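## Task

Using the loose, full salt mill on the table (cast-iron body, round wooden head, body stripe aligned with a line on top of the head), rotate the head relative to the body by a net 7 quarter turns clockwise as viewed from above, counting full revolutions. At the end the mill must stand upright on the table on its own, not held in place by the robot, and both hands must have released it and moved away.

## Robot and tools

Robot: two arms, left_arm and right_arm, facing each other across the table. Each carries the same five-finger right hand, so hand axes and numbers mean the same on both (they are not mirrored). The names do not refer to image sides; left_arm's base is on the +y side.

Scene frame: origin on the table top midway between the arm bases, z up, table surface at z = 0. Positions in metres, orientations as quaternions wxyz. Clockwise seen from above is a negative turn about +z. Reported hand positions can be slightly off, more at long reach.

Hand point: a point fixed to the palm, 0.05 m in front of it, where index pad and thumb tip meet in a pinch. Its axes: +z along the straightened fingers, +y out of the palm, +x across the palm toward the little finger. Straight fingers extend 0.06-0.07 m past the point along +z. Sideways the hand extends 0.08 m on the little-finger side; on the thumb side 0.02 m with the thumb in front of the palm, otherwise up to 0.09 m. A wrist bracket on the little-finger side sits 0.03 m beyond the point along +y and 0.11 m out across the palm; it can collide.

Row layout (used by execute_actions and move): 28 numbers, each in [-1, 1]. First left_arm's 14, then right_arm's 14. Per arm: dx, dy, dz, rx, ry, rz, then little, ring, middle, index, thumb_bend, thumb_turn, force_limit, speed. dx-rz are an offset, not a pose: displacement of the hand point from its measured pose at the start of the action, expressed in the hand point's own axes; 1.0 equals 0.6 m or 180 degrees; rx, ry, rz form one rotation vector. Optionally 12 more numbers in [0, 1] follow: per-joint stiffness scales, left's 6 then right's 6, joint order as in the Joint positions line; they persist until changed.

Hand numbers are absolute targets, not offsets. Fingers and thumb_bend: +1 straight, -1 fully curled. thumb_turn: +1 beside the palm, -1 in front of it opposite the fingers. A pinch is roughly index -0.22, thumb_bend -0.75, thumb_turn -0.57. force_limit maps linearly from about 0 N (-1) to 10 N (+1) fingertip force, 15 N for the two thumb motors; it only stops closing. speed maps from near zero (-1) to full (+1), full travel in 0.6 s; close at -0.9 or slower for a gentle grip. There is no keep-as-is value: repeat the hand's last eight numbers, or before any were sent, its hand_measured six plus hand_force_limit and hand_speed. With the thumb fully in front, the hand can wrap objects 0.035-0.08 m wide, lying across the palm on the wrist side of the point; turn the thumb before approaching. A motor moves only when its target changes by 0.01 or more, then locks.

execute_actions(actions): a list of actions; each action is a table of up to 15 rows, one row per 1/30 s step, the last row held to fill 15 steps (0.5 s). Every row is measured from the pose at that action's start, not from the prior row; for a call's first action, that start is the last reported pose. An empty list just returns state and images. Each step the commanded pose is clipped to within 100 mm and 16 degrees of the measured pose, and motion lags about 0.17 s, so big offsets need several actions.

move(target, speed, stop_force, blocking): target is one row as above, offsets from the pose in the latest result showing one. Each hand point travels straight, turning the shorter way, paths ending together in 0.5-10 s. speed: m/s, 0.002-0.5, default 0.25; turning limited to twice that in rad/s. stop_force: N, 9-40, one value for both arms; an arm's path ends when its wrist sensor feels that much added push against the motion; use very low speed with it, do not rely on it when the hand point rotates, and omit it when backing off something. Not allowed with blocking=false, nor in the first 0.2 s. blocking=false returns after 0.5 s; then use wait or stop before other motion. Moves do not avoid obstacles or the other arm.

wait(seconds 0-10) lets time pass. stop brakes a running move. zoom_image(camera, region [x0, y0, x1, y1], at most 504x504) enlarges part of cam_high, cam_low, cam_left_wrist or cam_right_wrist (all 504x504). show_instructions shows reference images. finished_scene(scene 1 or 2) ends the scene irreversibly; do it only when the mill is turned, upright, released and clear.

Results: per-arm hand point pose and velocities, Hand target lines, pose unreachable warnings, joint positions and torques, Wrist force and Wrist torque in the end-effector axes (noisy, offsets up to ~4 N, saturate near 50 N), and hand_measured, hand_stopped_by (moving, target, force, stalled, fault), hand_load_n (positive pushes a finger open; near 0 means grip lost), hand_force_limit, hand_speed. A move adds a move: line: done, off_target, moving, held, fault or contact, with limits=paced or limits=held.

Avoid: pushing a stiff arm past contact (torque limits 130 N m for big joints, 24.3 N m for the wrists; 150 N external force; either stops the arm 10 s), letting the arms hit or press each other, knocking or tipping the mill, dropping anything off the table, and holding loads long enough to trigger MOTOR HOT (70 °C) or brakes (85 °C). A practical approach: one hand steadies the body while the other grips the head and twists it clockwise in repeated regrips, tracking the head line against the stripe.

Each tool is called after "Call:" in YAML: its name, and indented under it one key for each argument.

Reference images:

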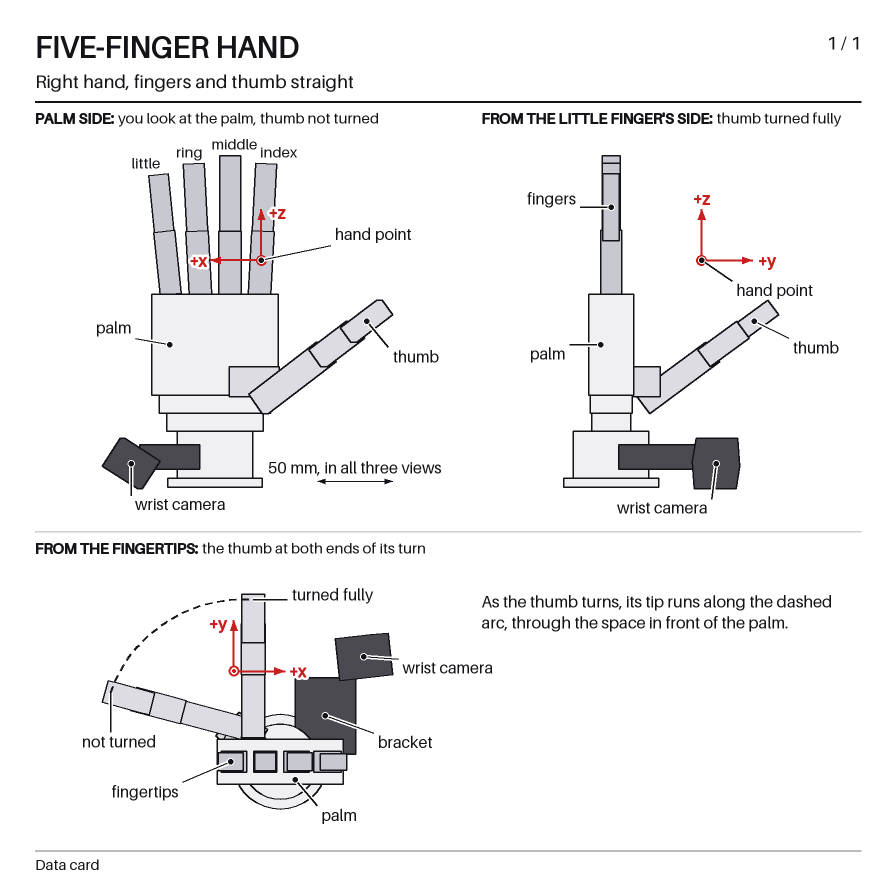

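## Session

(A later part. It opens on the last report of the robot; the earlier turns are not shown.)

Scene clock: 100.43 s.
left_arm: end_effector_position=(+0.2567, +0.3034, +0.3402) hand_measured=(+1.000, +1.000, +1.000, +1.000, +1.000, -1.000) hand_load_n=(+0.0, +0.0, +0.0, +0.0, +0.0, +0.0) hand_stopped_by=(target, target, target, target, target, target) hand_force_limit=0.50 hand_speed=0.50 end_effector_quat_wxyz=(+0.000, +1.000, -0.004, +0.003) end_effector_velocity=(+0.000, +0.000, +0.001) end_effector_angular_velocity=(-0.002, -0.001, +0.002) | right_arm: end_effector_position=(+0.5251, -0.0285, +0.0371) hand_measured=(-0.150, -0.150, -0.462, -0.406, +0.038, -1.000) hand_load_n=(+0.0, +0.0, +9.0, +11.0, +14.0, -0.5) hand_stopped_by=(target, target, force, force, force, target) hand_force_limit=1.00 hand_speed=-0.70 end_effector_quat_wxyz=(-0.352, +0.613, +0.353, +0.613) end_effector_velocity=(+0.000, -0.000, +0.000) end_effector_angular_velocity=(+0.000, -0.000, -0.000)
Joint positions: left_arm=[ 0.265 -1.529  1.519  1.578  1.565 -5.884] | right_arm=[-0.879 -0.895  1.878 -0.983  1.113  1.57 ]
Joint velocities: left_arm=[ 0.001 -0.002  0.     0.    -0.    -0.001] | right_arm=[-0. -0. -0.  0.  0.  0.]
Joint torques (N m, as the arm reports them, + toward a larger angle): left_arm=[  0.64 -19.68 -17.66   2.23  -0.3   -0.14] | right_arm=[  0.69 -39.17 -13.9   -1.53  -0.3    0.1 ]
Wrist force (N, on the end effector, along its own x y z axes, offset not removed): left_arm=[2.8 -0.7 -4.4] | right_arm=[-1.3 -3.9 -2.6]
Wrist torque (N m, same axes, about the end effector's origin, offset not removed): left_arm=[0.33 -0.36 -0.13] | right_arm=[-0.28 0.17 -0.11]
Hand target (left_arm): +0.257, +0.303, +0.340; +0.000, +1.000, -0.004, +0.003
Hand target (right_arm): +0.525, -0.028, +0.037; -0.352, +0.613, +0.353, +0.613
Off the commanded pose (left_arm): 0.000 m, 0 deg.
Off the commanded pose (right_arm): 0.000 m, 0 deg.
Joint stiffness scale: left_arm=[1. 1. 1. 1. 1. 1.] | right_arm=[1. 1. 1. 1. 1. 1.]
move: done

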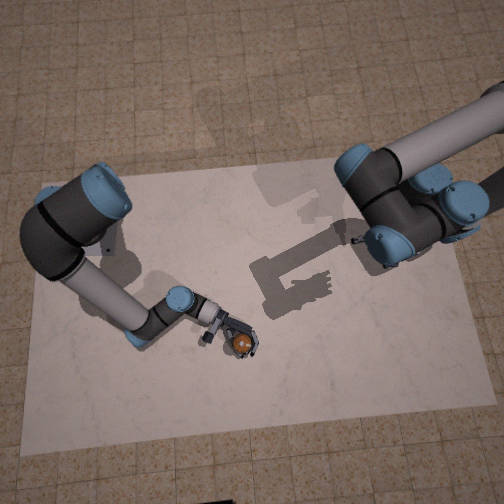

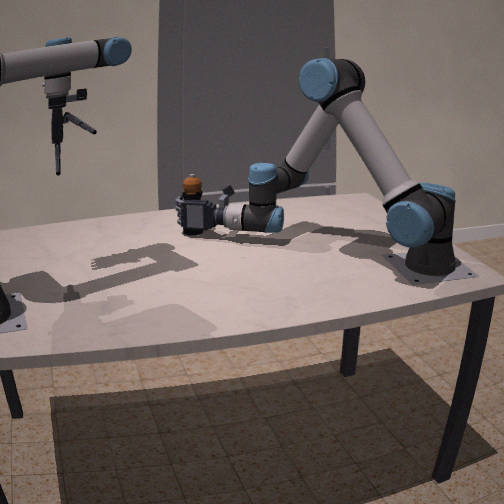

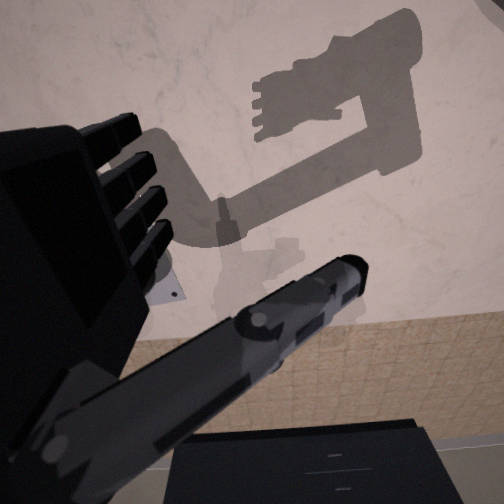

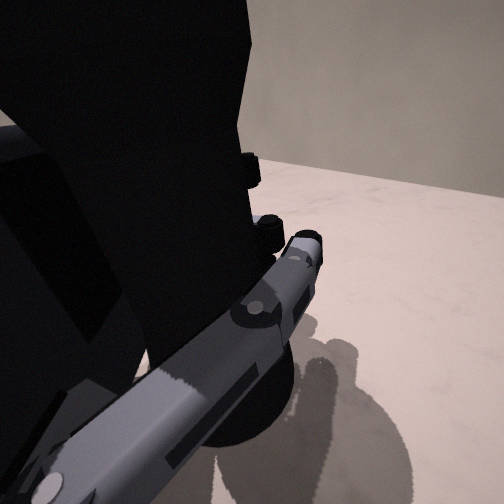

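Call:
move:
  target: [0,0.1,0,0.19,0,0,-1,0.6,0.6,0.6,0.6,-1,0.5,0,0.008,-0.545,0.128,0,0,0,-0.15,-0.15,-0.9,-0.9,-0.9,-1,1,-0.7]
  speed: 0.1

Call:
zoom_image:
  camera: "cam_low"
  region: [20,60,240,280]

Call:
zoom_image:
  camera: "cam_high"
  region: [240,210,380,330]

Scene clock: 117.67 s.
left_arm: end_effector_position=(+0.2562, +0.2444, +0.3398) hand_measured=(-1.000, +0.600, +0.600, +0.600, +0.600, -1.000) hand_load_n=(+0.0, +0.0, +0.0, +0.0, +0.0, +0.0) hand_stopped_by=(target, target, target, target, target, target) hand_force_limit=0.50 hand_speed=0.00 end_effector_quat_wxyz=(-0.294, +0.956, -0.003, +0.004) end_effector_velocity=(+0.000, +0.001, +0.002) end_effector_angular_velocity=(+0.007, +0.000, +0.001) | right_arm: end_effector_position=(+0.2806, +0.2011, +0.0411) hand_measured=(-0.150, -0.150, -0.462, -0.406, +0.038, -1.000) hand_load_n=(+0.0, +0.0, +8.5, +11.5, +14.0, +0.5) hand_stopped_by=(target, target, force, force, force, target) hand_force_limit=1.00 hand_speed=-0.70 end_effector_quat_wxyz=(-0.352, +0.613, +0.354, +0.612) end_effector_velocity=(+0.003, -0.000, -0.000) end_effector_angular_velocity=(-0.004, +0.002, -0.012)
Joint positions: left_arm=[ 0.101 -1.133  1.187  2.099  1.435 -6.089] | right_arm=[-0.252 -0.727  1.497 -0.768  1.739  1.57 ]
Joint velocities: left_arm=[-0.     0.002 -0.005  0.01  -0.001 -0.001] | right_arm=[-0.     0.003 -0.01   0.011  0.012  0.   ]
Joint torques (N m, as the arm reports them, + toward a larger angle): left_arm=[ -1.17 -35.54 -19.59   2.91  -0.56  -0.59] | right_arm=[  0.8  -51.4  -24.34  -3.28   0.38  -0.4 ]
Wrist force (N, on the end effector, along its own x y z axes, offset not removed): left_arm=[4.4 1.1 2.3] | right_arm=[-10.5 0.1 -3.8]
Wrist torque (N m, same axes, about the end effector's origin, offset not removed): left_arm=[0.16 -0.76 0.16] | right_arm=[0.35 0.60 -0.11]
Hand target (left_arm): +0.256, +0.243, +0.340; -0.294, +0.956, -0.004, +0.004
Hand target (right_arm): +0.281, +0.202, +0.042; -0.352, +0.613, +0.353, +0.613
Off the commanded pose (left_arm): 0.001 m, 0 deg.
Off the commanded pose (right_arm): 0.001 m, 0 deg.
Joint stiffness scale: left_arm=[1. 1. 1. 1. 1. 1.] | right_arm=[1. 1. 1. 1. 1. 1.]
move: done

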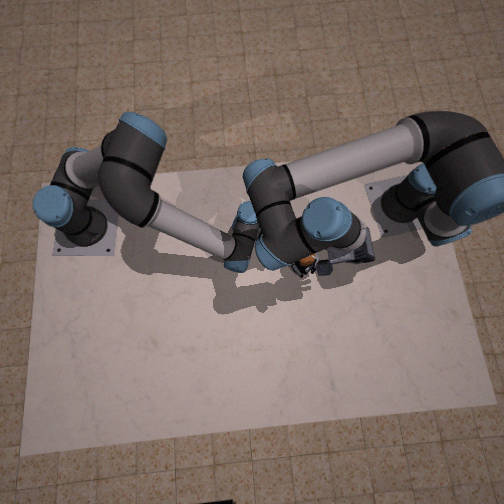

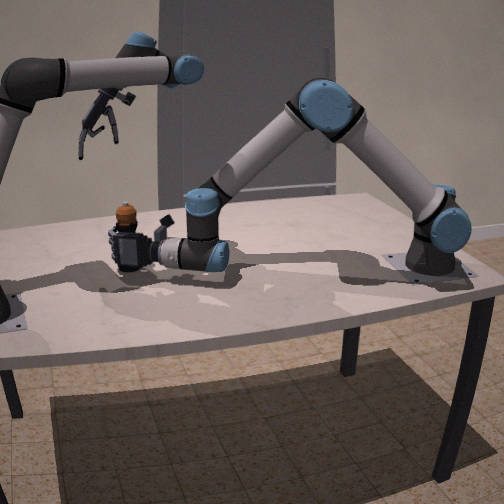

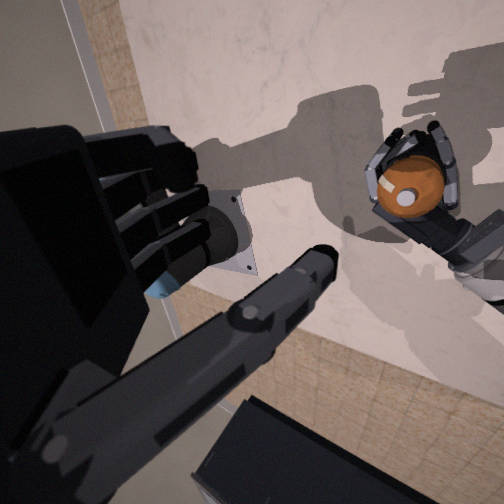

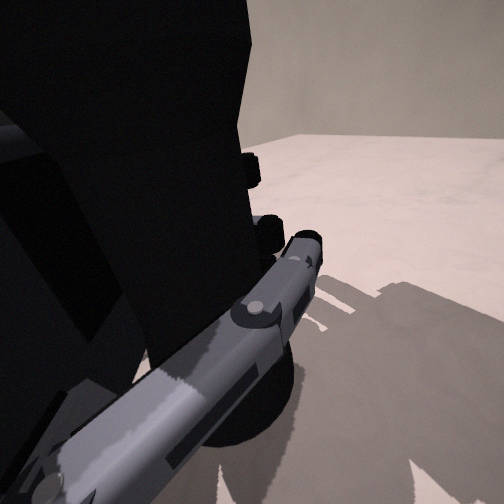

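Region (20, 60, 240, 280) of cam_low's 504x504 image, scaled by 2.291, with more detail than that image has.

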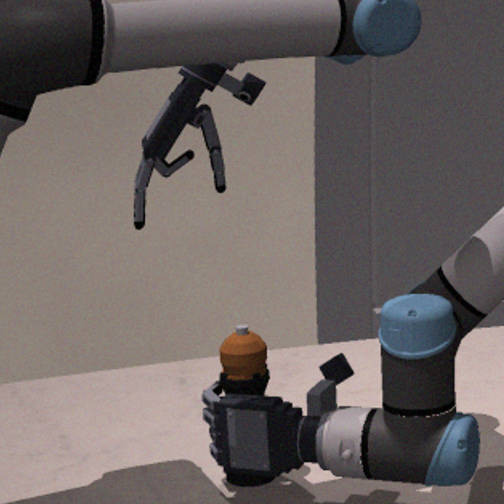

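Region (240, 210, 380, 330) of cam_high's 504x504 image, scaled by 3.600, with more detail than that image has; it fills the top 432 rows of this view, and the rest is white.

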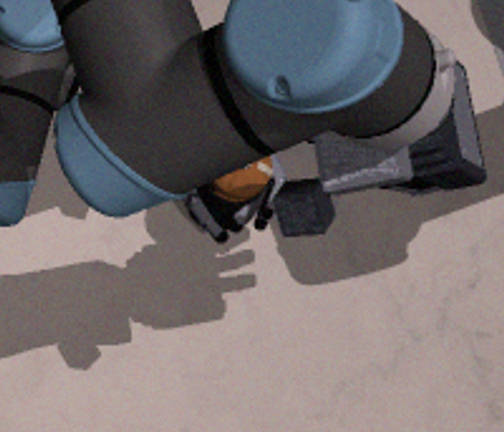

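Call:
move:
  target: [-0.027,0.172,0.065,0.088,0,0,-1,0.6,0.6,0.6,0.8,-1,0.5,0,-0.007,0,0,0,0,0,-0.15,-0.15,-0.9,-0.9,-0.9,-1,1,-0.7]
  speed: 0.1

Call:
zoom_image:
  camera: "cam_low"
  region: [60,120,220,280]

Scene clock: 131.67 s.
left_arm: end_effector_position=(+0.2403, +0.1821, +0.2491) hand_measured=(-1.000, +0.600, +0.600, +0.600, +0.800, -1.000) hand_load_n=(+0.0, +0.0, +0.0, +0.0, +0.0, +0.0) hand_stopped_by=(target, target, target, target, target, target) hand_force_limit=0.50 hand_speed=0.00 end_effector_quat_wxyz=(-0.423, +0.906, -0.003, +0.004) end_effector_velocity=(+0.000, -0.002, +0.004) end_effector_angular_velocity=(-0.004, -0.003, +0.003) | right_arm: end_effector_position=(+0.2810, +0.2015, +0.0389) hand_measured=(-0.150, -0.150, -0.462, -0.406, +0.038, -1.000) hand_load_n=(+0.0, +0.0, +8.5, +11.5, +14.0, +0.5) hand_stopped_by=(target, target, force, force, force, target) hand_force_limit=1.00 hand_speed=-0.70 end_effector_quat_wxyz=(-0.353, +0.612, +0.353, +0.613) end_effector_velocity=(-0.000, +0.000, +0.000) end_effector_angular_velocity=(+0.000, -0.000, +0.000)
Joint positions: left_arm=[ 0.028 -0.84   1.096  2.182  1.443 -6.181] | right_arm=[-0.252 -0.722  1.496 -0.775  1.74   1.57 ]
Joint velocities: left_arm=[ 0.    -0.    -0.012  0.008  0.001 -0.003] | right_arm=[ 0.  0. -0. -0. -0.  0.]
Joint torques (N m, as the arm reports them, + toward a larger angle): left_arm=[ -0.61 -45.75 -19.86   2.56   0.02  -0.14] | right_arm=[  0.54 -52.08 -19.75  -3.44  -0.81  -0.27]
Wrist force (N, on the end effector, along its own x y z axes, offset not removed): left_arm=[3.6 0.8 -0.5] | right_arm=[-5.0 -4.4 -3.2]
Wrist torque (N m, same axes, about the end effector's origin, offset not removed): left_arm=[0.38 -0.60 0.29] | right_arm=[-0.51 0.03 0.06]
Hand target (left_arm): +0.240, +0.181, +0.249; -0.422, +0.906, -0.003, +0.004
Hand target (right_arm): +0.281, +0.201, +0.037; -0.352, +0.613, +0.354, +0.612
Off the commanded pose (left_arm): 0.001 m, 0 deg.
Off the commanded pose (right_arm): 0.002 m, 0 deg.
Joint stiffness scale: left_arm=[1. 1. 1. 1. 1. 1.] | right_arm=[1. 1. 1. 1. 1. 1.]
move: done

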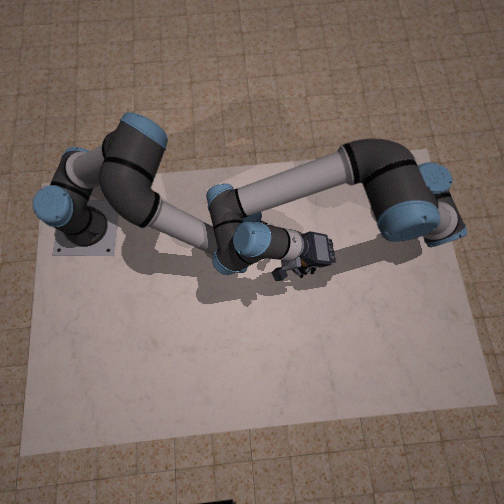

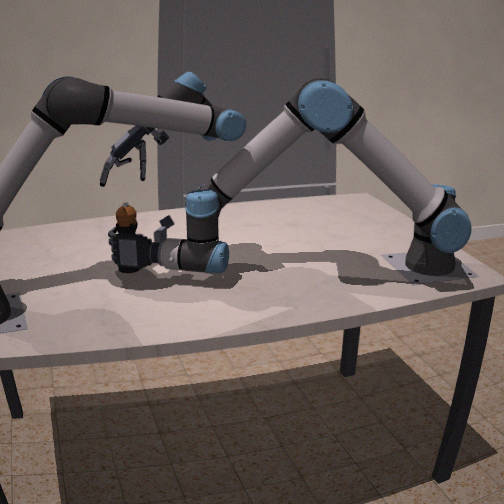

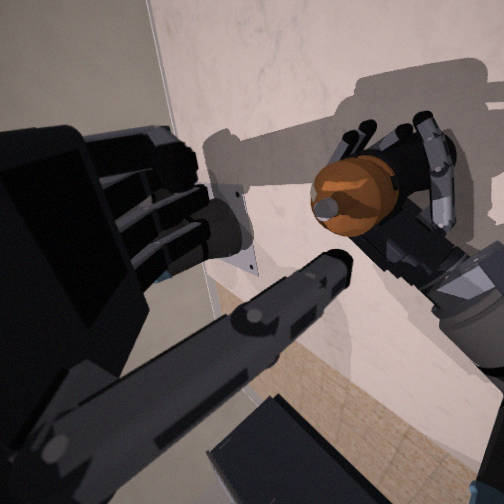

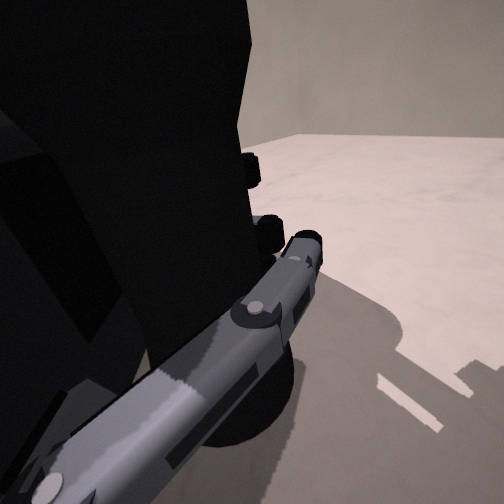

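Region (60, 120, 220, 280) of cam_low's 504x504 image, scaled by 3.150, with more detail than that image has.

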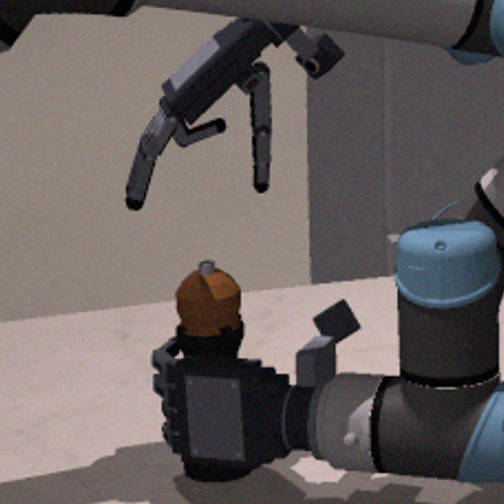

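Call:
move:
  target: [0,0.05,0.042,0,0.383,0.321,-1,0.6,0.6,0.6,0.8,-1,0.5,0,0,0,0,0,0,0,-0.15,-0.15,-0.9,-0.9,-0.9,-1,1,-0.7]
  speed: 0.3

Call:
zoom_image:
  camera: "cam_low"
  region: [60,120,220,280]

Scene clock: 150.10 s.
left_arm: end_effector_position=(+0.2402, +0.1810, +0.2103) hand_measured=(-1.000, +0.600, +0.600, +0.600, +0.800, -1.000) hand_load_n=(+0.0, +0.0, +0.0, +0.0, +0.0, +0.0) hand_stopped_by=(target, target, target, target, target, target) hand_force_limit=0.50 hand_speed=0.00 end_effector_quat_wxyz=(-0.300, +0.639, -0.641, +0.302) end_effector_velocity=(-0.000, -0.001, -0.002) end_effector_angular_velocity=(-0.002, +0.004, -0.015) | right_arm: end_effector_position=(+0.2810, +0.2015, +0.0389) hand_measured=(-0.150, -0.150, -0.462, -0.406, +0.038, -1.000) hand_load_n=(+0.0, +0.0, +8.5, +11.5, +14.0, +0.5) hand_stopped_by=(target, target, force, force, force, target) hand_force_limit=1.00 hand_speed=-0.70 end_effector_quat_wxyz=(-0.353, +0.612, +0.353, +0.613) end_effector_velocity=(+0.000, +0.000, +0.000) end_effector_angular_velocity=(+0.000, -0.000, -0.000)
Joint positions: left_arm=[-0.336 -1.162  1.582  1.391  0.717 -5.028] | right_arm=[-0.252 -0.722  1.496 -0.775  1.74   1.57 ]
Joint velocities: left_arm=[-0.    -0.003  0.002 -0.019 -0.     0.023] | right_arm=[-0. -0.  0. -0.  0. -0.]
Joint torques (N m, as the arm reports them, + toward a larger angle): left_arm=[  0.04 -36.44 -14.68   2.12  -1.47   0.15] | right_arm=[  0.55 -53.36 -20.23  -3.09  -0.33  -0.14]
Wrist force (N, on the end effector, along its own x y z axes, offset not removed): left_arm=[6.0 -3.5 2.3] | right_arm=[-10.3 -6.0 -0.7]
Wrist torque (N m, same axes, about the end effector's origin, offset not removed): left_arm=[-0.47 -1.12 0.34] | right_arm=[-0.64 0.69 -0.21]
Hand target (left_arm): +0.240, +0.182, +0.210; -0.300, +0.638, -0.642, +0.302
Hand target (right_arm): +0.281, +0.202, +0.039; -0.353, +0.612, +0.353, +0.613
Off the commanded pose (left_arm): 0.001 m, 0 deg.
Off the commanded pose (right_arm): 0.000 m, 0 deg.
Joint stiffness scale: left_arm=[1. 1. 1. 1. 1. 1.] | right_arm=[1. 1. 1. 1. 1. 1.]
move: done

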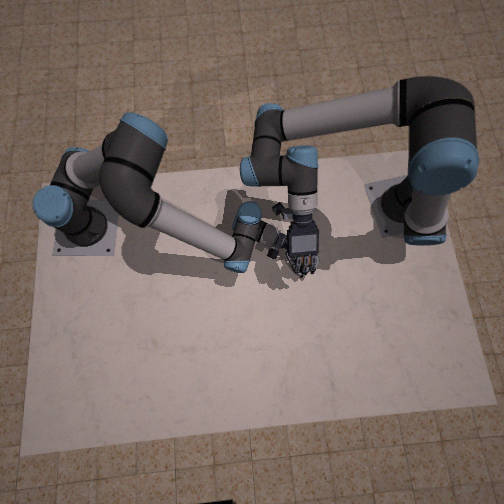

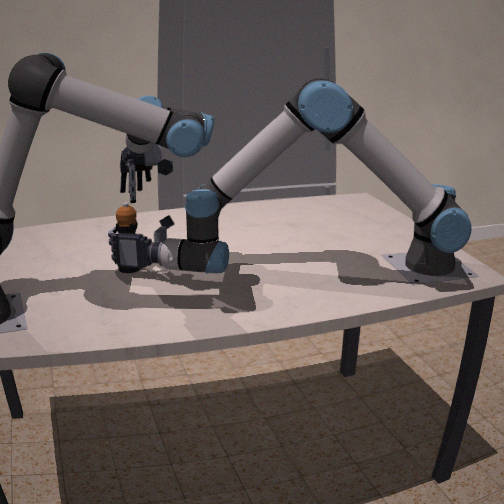

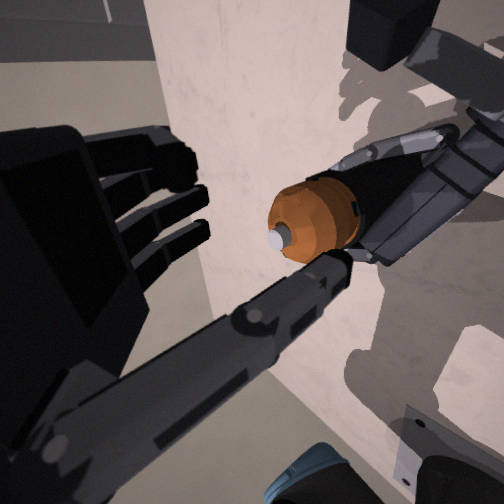

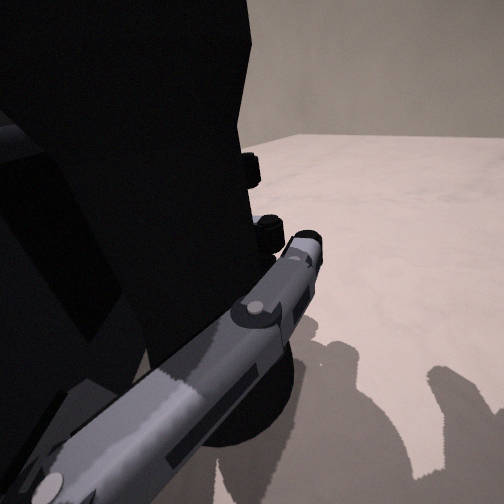

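Region (60, 120, 220, 280) of cam_low's 504x504 image, scaled by 3.150, with more detail than that image has.

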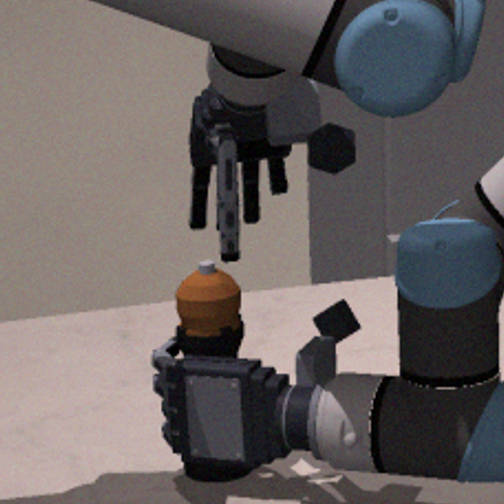

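Call:
move:
  target: [-0.02,0.061,0.051,0,0,0,-1,1,0.6,0.6,0.8,-1,0.5,0,0,0,0,0,0,0,-0.15,-0.15,-0.9,-0.9,-0.9,-1,1,-0.7]
  speed: 0.04

Call:
zoom_image:
  camera: "cam_low"
  region: [60,120,220,280]

Call:
move:
  target: [0,0,0,0,0,0,-1,1,-0.5,-0.5,-0.5,-1,-0.5,-0.8,0,0,0,0,0,0,-0.15,-0.15,-0.9,-0.9,-0.9,-1,1,-0.7]

Call:
zoom_image:
  camera: "cam_low"
  region: [60,120,220,280]

Scene clock: 168.40 s.
left_arm: end_effector_position=(+0.2410, +0.1922, +0.1644) hand_measured=(-1.000, +1.000, +0.600, +0.600, +0.800, -1.000) hand_load_n=(+0.0, +0.0, +0.0, +0.0, +0.0, +0.0) hand_stopped_by=(target, target, target, target, target, target) hand_force_limit=0.50 hand_speed=0.00 end_effector_quat_wxyz=(-0.299, +0.640, -0.640, +0.303) end_effector_velocity=(-0.000, -0.001, -0.002) end_effector_angular_velocity=(-0.007, +0.001, +0.000) | right_arm: end_effector_position=(+0.2810, +0.2015, +0.0389) hand_measured=(-0.150, -0.150, -0.462, -0.406, +0.038, -1.000) hand_load_n=(+0.0, +0.0, +8.5, +11.5, +14.0, +0.5) hand_stopped_by=(target, target, force, force, force, target) hand_force_limit=1.00 hand_speed=-0.70 end_effector_quat_wxyz=(-0.353, +0.612, +0.353, +0.613) end_effector_velocity=(+0.000, -0.000, +0.000) end_effector_angular_velocity=(+0.000, -0.000, -0.000)
Joint positions: left_arm=[-0.34  -1.138  1.678  1.273  0.718 -5.035] | right_arm=[-0.252 -0.722  1.496 -0.775  1.74   1.57 ]
Joint velocities: left_arm=[ 0.     0.001  0.    -0.008 -0.    -0.   ] | right_arm=[-0. -0.  0. -0. -0. -0.]
Joint torques (N m, as the arm reports them, + toward a larger angle): left_arm=[ -1.43 -31.73 -12.59   2.02  -1.08  -0.22] | right_arm=[  0.41 -53.59 -20.45  -3.23  -0.3   -0.33]
Wrist force (N, on the end effector, along its own x y z axes, offset not removed): left_arm=[4.4 0.0 -0.6] | right_arm=[-7.0 0.0 -0.5]
Wrist torque (N m, same axes, about the end effector's origin, offset not removed): left_arm=[0.05 -0.80 0.27] | right_arm=[-0.07 0.18 0.27]
Hand target (left_arm): +0.240, +0.193, +0.163; -0.300, +0.639, -0.641, +0.302
Hand target (right_arm): +0.281, +0.202, +0.039; -0.353, +0.612, +0.353, +0.613
Off the commanded pose (left_arm): 0.002 m, 0 deg.
Off the commanded pose (right_arm): 0.000 m, 0 deg.
Joint stiffness scale: left_arm=[1. 1. 1. 1. 1. 1.] | right_arm=[1. 1. 1. 1. 1. 1.]
move: done

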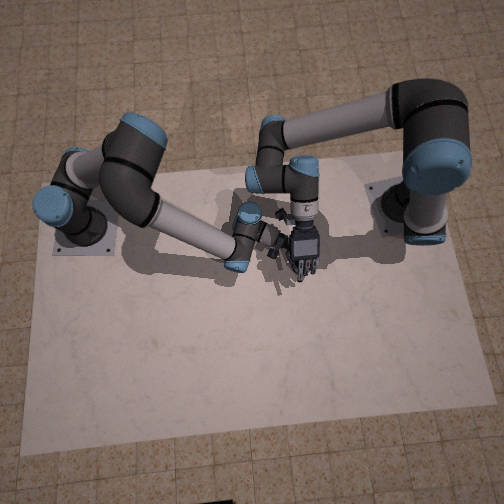

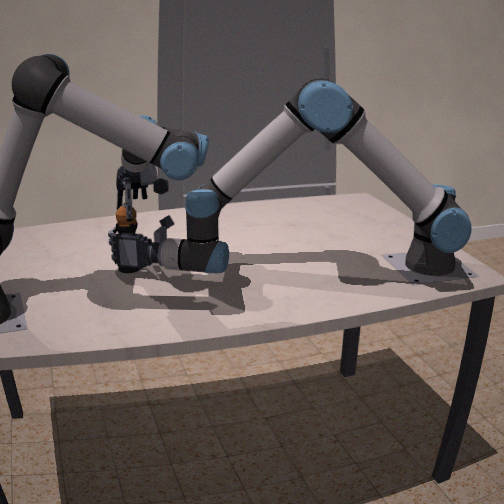

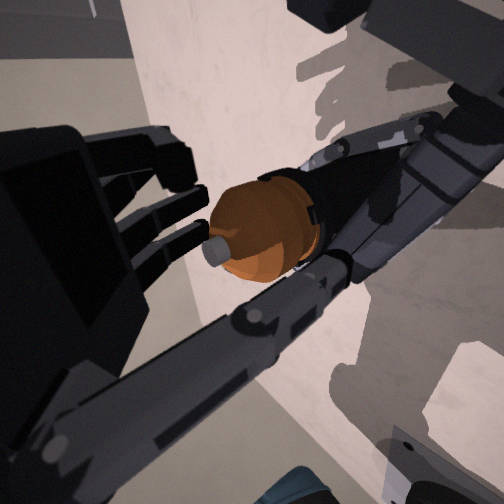

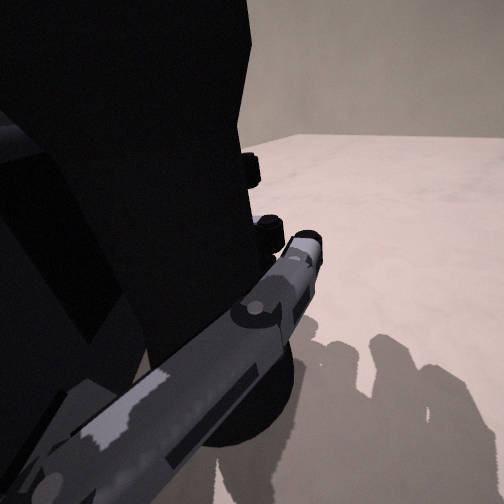

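Region (60, 120, 220, 280) of cam_low's 504x504 image, scaled by 3.150, with more detail than that image has.

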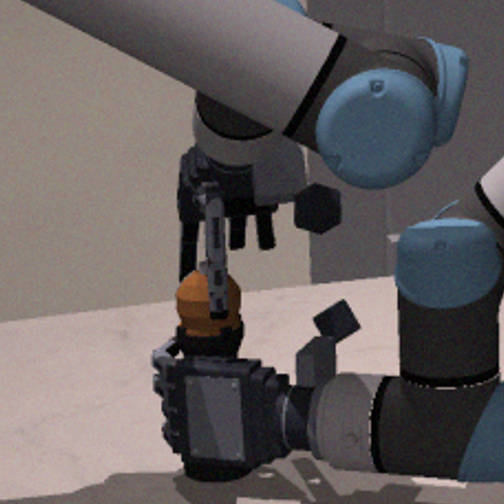

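Scene clock: 171.87 s.
left_arm: end_effector_position=(+0.2411, +0.1922, +0.1644) hand_measured=(-1.000, +1.000, +0.312, +0.292, +0.126, -1.000) hand_load_n=(+0.0, +0.0, +0.0, +4.0, +4.0, +0.0) hand_stopped_by=(target, target, force, force, force, target) hand_force_limit=-0.50 hand_speed=-0.80 end_effector_quat_wxyz=(-0.299, +0.640, -0.640, +0.303) end_effector_velocity=(-0.000, -0.000, +0.000) end_effector_angular_velocity=(-0.000, +0.000, -0.001) | right_arm: end_effector_position=(+0.2801, +0.2018, +0.0389) hand_measured=(-0.150, -0.150, -0.462, -0.406, +0.038, -1.000) hand_load_n=(+0.0, +0.0, +8.5, +11.5, +14.0, +0.5) hand_stopped_by=(target, target, force, force, force, target) hand_force_limit=1.00 hand_speed=-0.70 end_effector_quat_wxyz=(-0.353, +0.612, +0.353, +0.613) end_effector_velocity=(-0.000, -0.000, +0.000) end_effector_angular_velocity=(+0.000, -0.000, -0.000)
Joint positions: left_arm=[-0.339 -1.138  1.678  1.273  0.717 -5.035] | right_arm=[-0.251 -0.722  1.496 -0.775  1.739  1.57 ]
Joint velocities: left_arm=[-0.001 -0.001  0.    -0.    -0.     0.001] | right_arm=[-0. -0.  0.  0. -0.  0.]
Joint torques (N m, as the arm reports them, + toward a larger angle): left_arm=[ -0.39 -33.37 -15.31   2.53  -1.29  -0.05] | right_arm=[ -0.04 -53.69 -20.71  -3.12  -0.21  -0.2 ]
Wrist force (N, on the end effector, along its own x y z axes, offset not removed): left_arm=[0.9 1.4 1.5] | right_arm=[-8.5 -1.8 -2.6]
Wrist torque (N m, same axes, about the end effector's origin, offset not removed): left_arm=[0.09 -0.60 -0.02] | right_arm=[-0.02 0.67 0.00]
Hand target (left_arm): +0.241, +0.192, +0.164; -0.299, +0.640, -0.640, +0.303
Hand target (right_arm): +0.281, +0.202, +0.039; -0.353, +0.612, +0.353, +0.613
Off the commanded pose (left_arm): 0.000 m, 0 deg.
Off the commanded pose (right_arm): 0.001 m, 0 deg.
Joint stiffness scale: left_arm=[1. 1. 1. 1. 1. 1.] | right_arm=[1. 1. 1. 1. 1. 1.]
move: done

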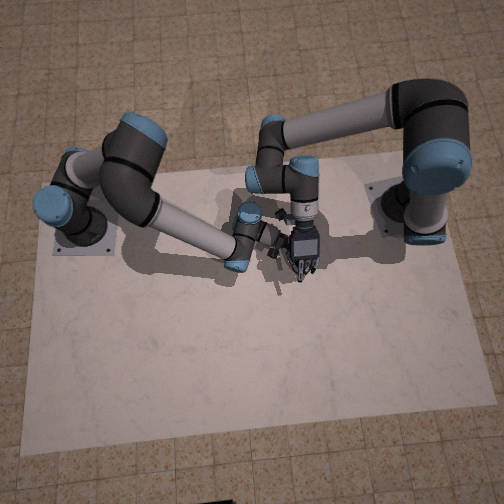

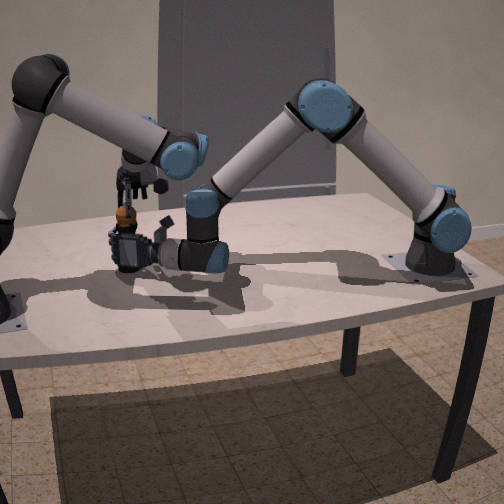

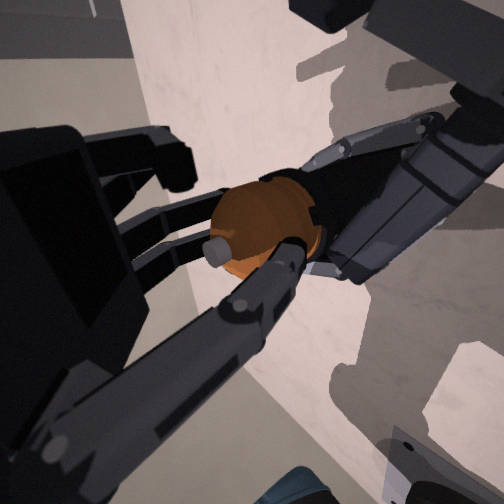

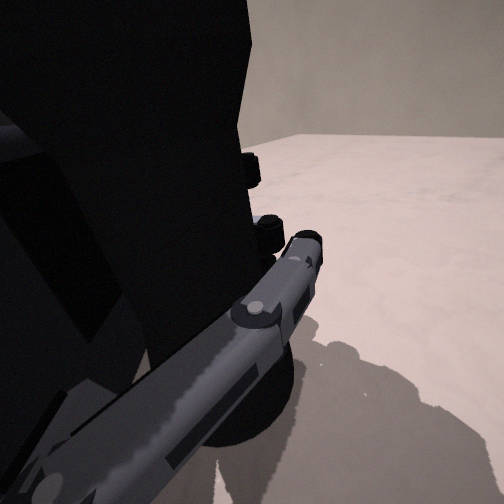

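Region (60, 120, 220, 280) of cam_low's 504x504 image, scaled by 3.150, with more detail than that image has.

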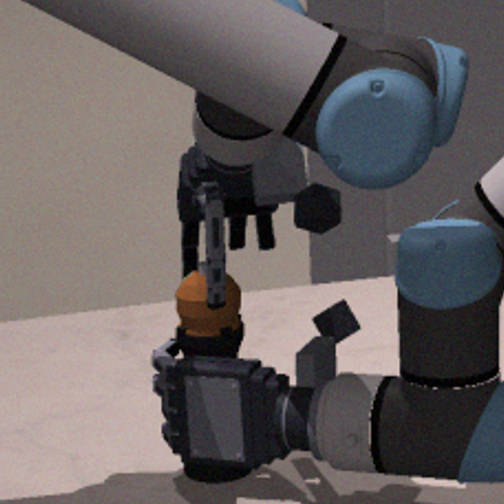

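Call:
move:
  target: [0,0.003,0.003,0,0,0,-1,1,-0.6,-0.6,-0.6,-1,1,-0.8,0,0,0,0,0,0,-0.15,-0.15,-0.9,-0.9,-0.9,-1,1,-0.7]

Call:
move:
  target: [0.003,-0.0115,0.0137,0,0.2553,0.2143,-1,1,-0.6,-0.6,-0.6,-1,1,-0.8,0,0,0,0,0,0,-0.15,-0.15,-0.9,-0.9,-0.9,-1,1,-0.7]
  speed: 0.2

Call:
zoom_image:
  camera: "cam_low"
  region: [60,120,220,280]

Scene clock: 181.73 s.
left_arm: end_effector_position=(+0.2414, +0.1918, +0.1639) hand_measured=(-1.000, +1.000, +0.270, +0.262, +0.116, -1.000) hand_load_n=(+0.0, +0.0, +10.5, +8.0, +14.5, +0.0) hand_stopped_by=(target, target, force, force, force, target) hand_force_limit=1.00 hand_speed=-0.80 end_effector_quat_wxyz=(-0.298, +0.640, -0.640, +0.303) end_effector_velocity=(-0.000, -0.000, -0.001) end_effector_angular_velocity=(-0.003, +0.001, +0.000) | right_arm: end_effector_position=(+0.2792, +0.2021, +0.0387) hand_measured=(-0.150, -0.150, -0.462, -0.406, +0.038, -1.000) hand_load_n=(+0.0, +0.0, +7.0, +12.0, +14.5, +2.5) hand_stopped_by=(target, target, force, force, force, target) hand_force_limit=1.00 hand_speed=-0.70 end_effector_quat_wxyz=(-0.353, +0.612, +0.354, +0.613) end_effector_velocity=(-0.000, +0.000, -0.000) end_effector_angular_velocity=(-0.001, +0.000, +0.000)
Joint positions: left_arm=[-0.339 -1.138  1.678  1.27   0.717 -5.035] | right_arm=[-0.25  -0.722  1.496 -0.774  1.739  1.57 ]
Joint velocities: left_arm=[-0.    -0.     0.001 -0.004 -0.    -0.   ] | right_arm=[ 0.  0. -0.  0. -0.  0.]
Joint torques (N m, as the arm reports them, + toward a larger angle): left_arm=[ -0.19 -30.36 -14.17   1.2   -1.29  -0.14] | right_arm=[ -0.21 -54.17 -20.89  -3.45  -0.21  -0.16]
Wrist force (N, on the end effector, along its own x y z axes, offset not removed): left_arm=[0.8 -3.7 0.1] | right_arm=[-9.0 -1.1 -7.5]
Wrist torque (N m, same axes, about the end effector's origin, offset not removed): left_arm=[0.06 -0.91 0.19] | right_arm=[0.19 0.63 0.08]
Hand target (left_arm): +0.241, +0.192, +0.162; -0.299, +0.640, -0.640, +0.303
Hand target (right_arm): +0.280, +0.202, +0.039; -0.353, +0.612, +0.353, +0.613
Off the commanded pose (left_arm): 0.002 m, 0 deg.
Off the commanded pose (right_arm): 0.001 m, 0 deg.
Joint stiffness scale: left_arm=[1. 1. 1. 1. 1. 1.] | right_arm=[1. 1. 1. 1. 1. 1.]
move: done

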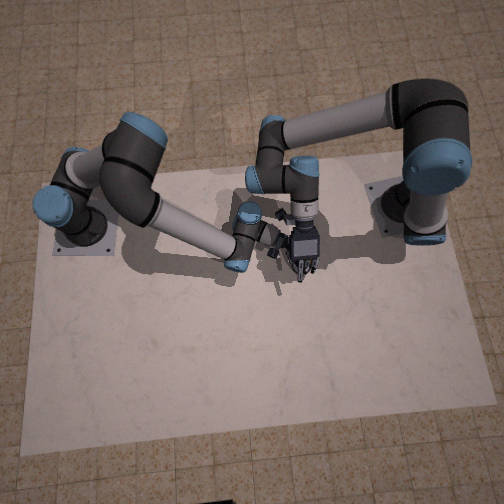

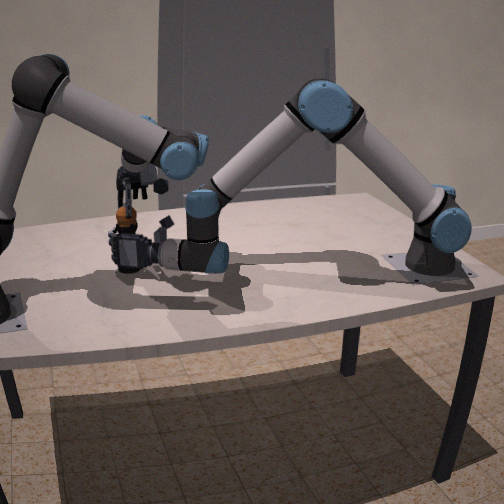

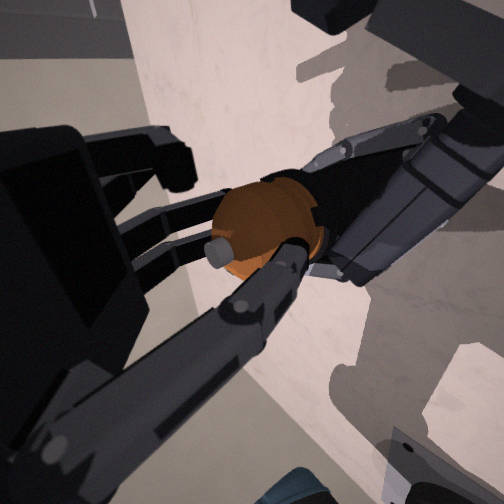

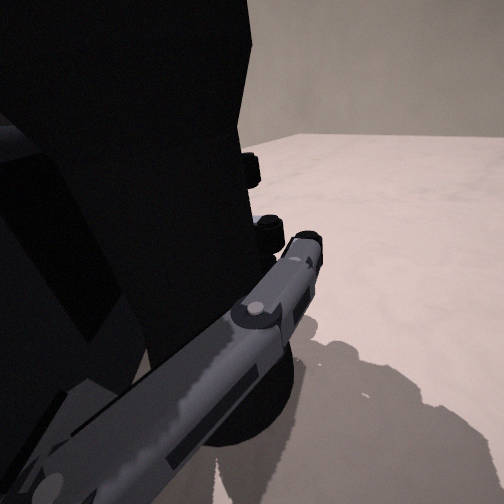

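Scene clock: 184.93 s.
left_arm: end_effector_position=(+0.2515, +0.1882, +0.1671) hand_measured=(-1.000, +1.000, +0.268, +0.262, +0.112, -1.000) hand_load_n=(+0.0, +0.0, +0.0, +3.5, +6.0, -3.5) hand_stopped_by=(target, target, force, force, force, target) hand_force_limit=1.00 hand_speed=-0.80 end_effector_quat_wxyz=(-0.110, +0.234, -0.873, +0.414) end_effector_velocity=(-0.001, -0.001, +0.000) end_effector_angular_velocity=(-0.000, +0.002, -0.014) | right_arm: end_effector_position=(+0.2803, +0.2014, +0.0374) hand_measured=(-0.150, -0.150, -0.462, -0.406, +0.038, -1.000) hand_load_n=(+0.0, +0.0, +9.0, +11.0, +14.0, +0.5) hand_stopped_by=(target, target, force, force, force, target) hand_force_limit=1.00 hand_speed=-0.70 end_effector_quat_wxyz=(-0.352, +0.613, +0.354, +0.612) end_effector_velocity=(+0.000, -0.000, -0.000) end_effector_angular_velocity=(-0.000, +0.000, -0.000)
Joint positions: left_arm=[-0.235 -1.605  1.984  0.412  1.096 -3.576] | right_arm=[-0.251 -0.72   1.496 -0.774  1.74   1.57 ]
Joint velocities: left_arm=[ 0.005 -0.002 -0.    -0.005  0.015  0.014] | right_arm=[-0. -0.  0.  0.  0.  0.]
Joint torques (N m, as the arm reports them, + toward a larger angle): left_arm=[  0.89 -14.33 -13.15  -0.49  -0.42   0.27] | right_arm=[  1.42 -49.79 -17.07  -2.14  -0.65   0.06]
Wrist force (N, on the end effector, along its own x y z axes, offset not removed): left_arm=[2.5 -4.1 -8.2] | right_arm=[-1.1 -0.9 -2.0]
Wrist torque (N m, same axes, about the end effector's origin, offset not removed): left_arm=[-0.28 -0.57 0.02] | right_arm=[-0.27 -0.19 0.46]
Hand target (left_arm): +0.252, +0.190, +0.164; +0.111, -0.233, +0.874, -0.412
Hand target (right_arm): +0.279, +0.202, +0.039; -0.353, +0.612, +0.354, +0.613
Off the commanded pose (left_arm): 0.004 m, 0 deg.
Off the commanded pose (right_arm): 0.002 m, 0 deg.
Joint stiffness scale: left_arm=[1. 1. 1. 1. 1. 1.] | right_arm=[1. 1. 1. 1. 1. 1.]
move: off_target (left_arm)

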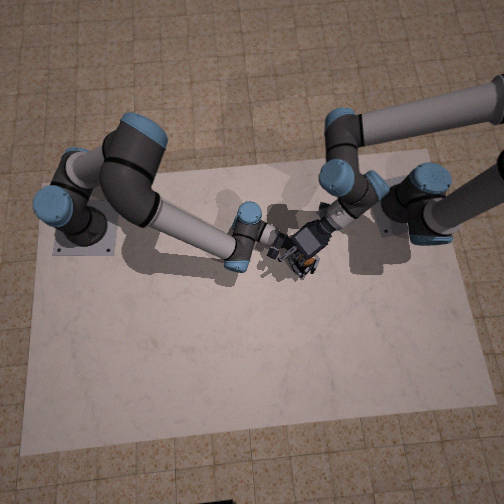

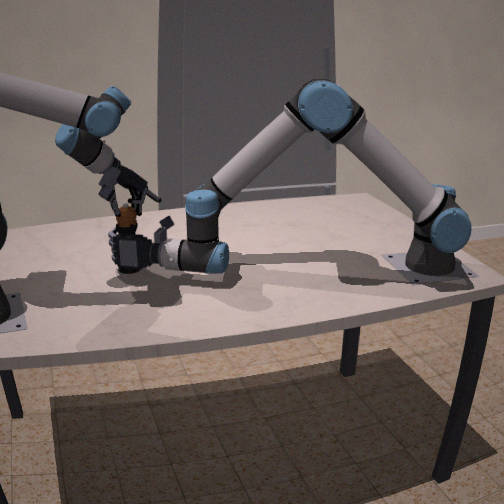

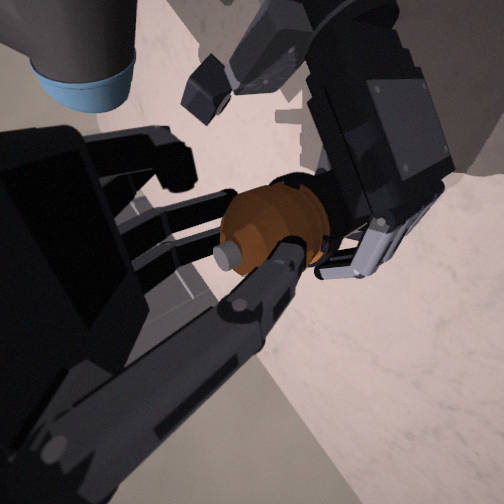

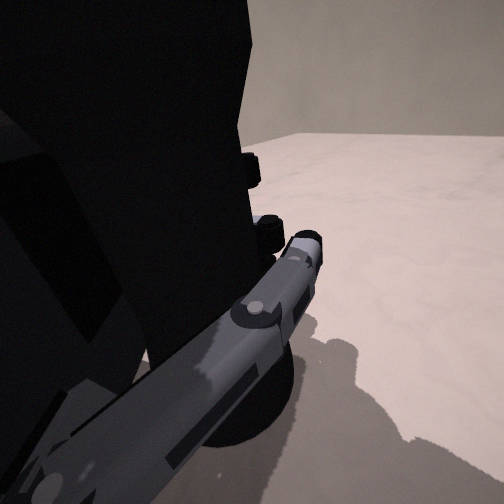

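Region (60, 120, 220, 280) of cam_low's 504x504 image, scaled by 3.150, with more detail than that image has.

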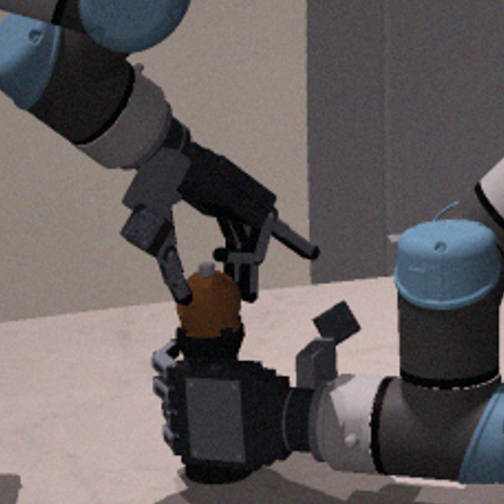

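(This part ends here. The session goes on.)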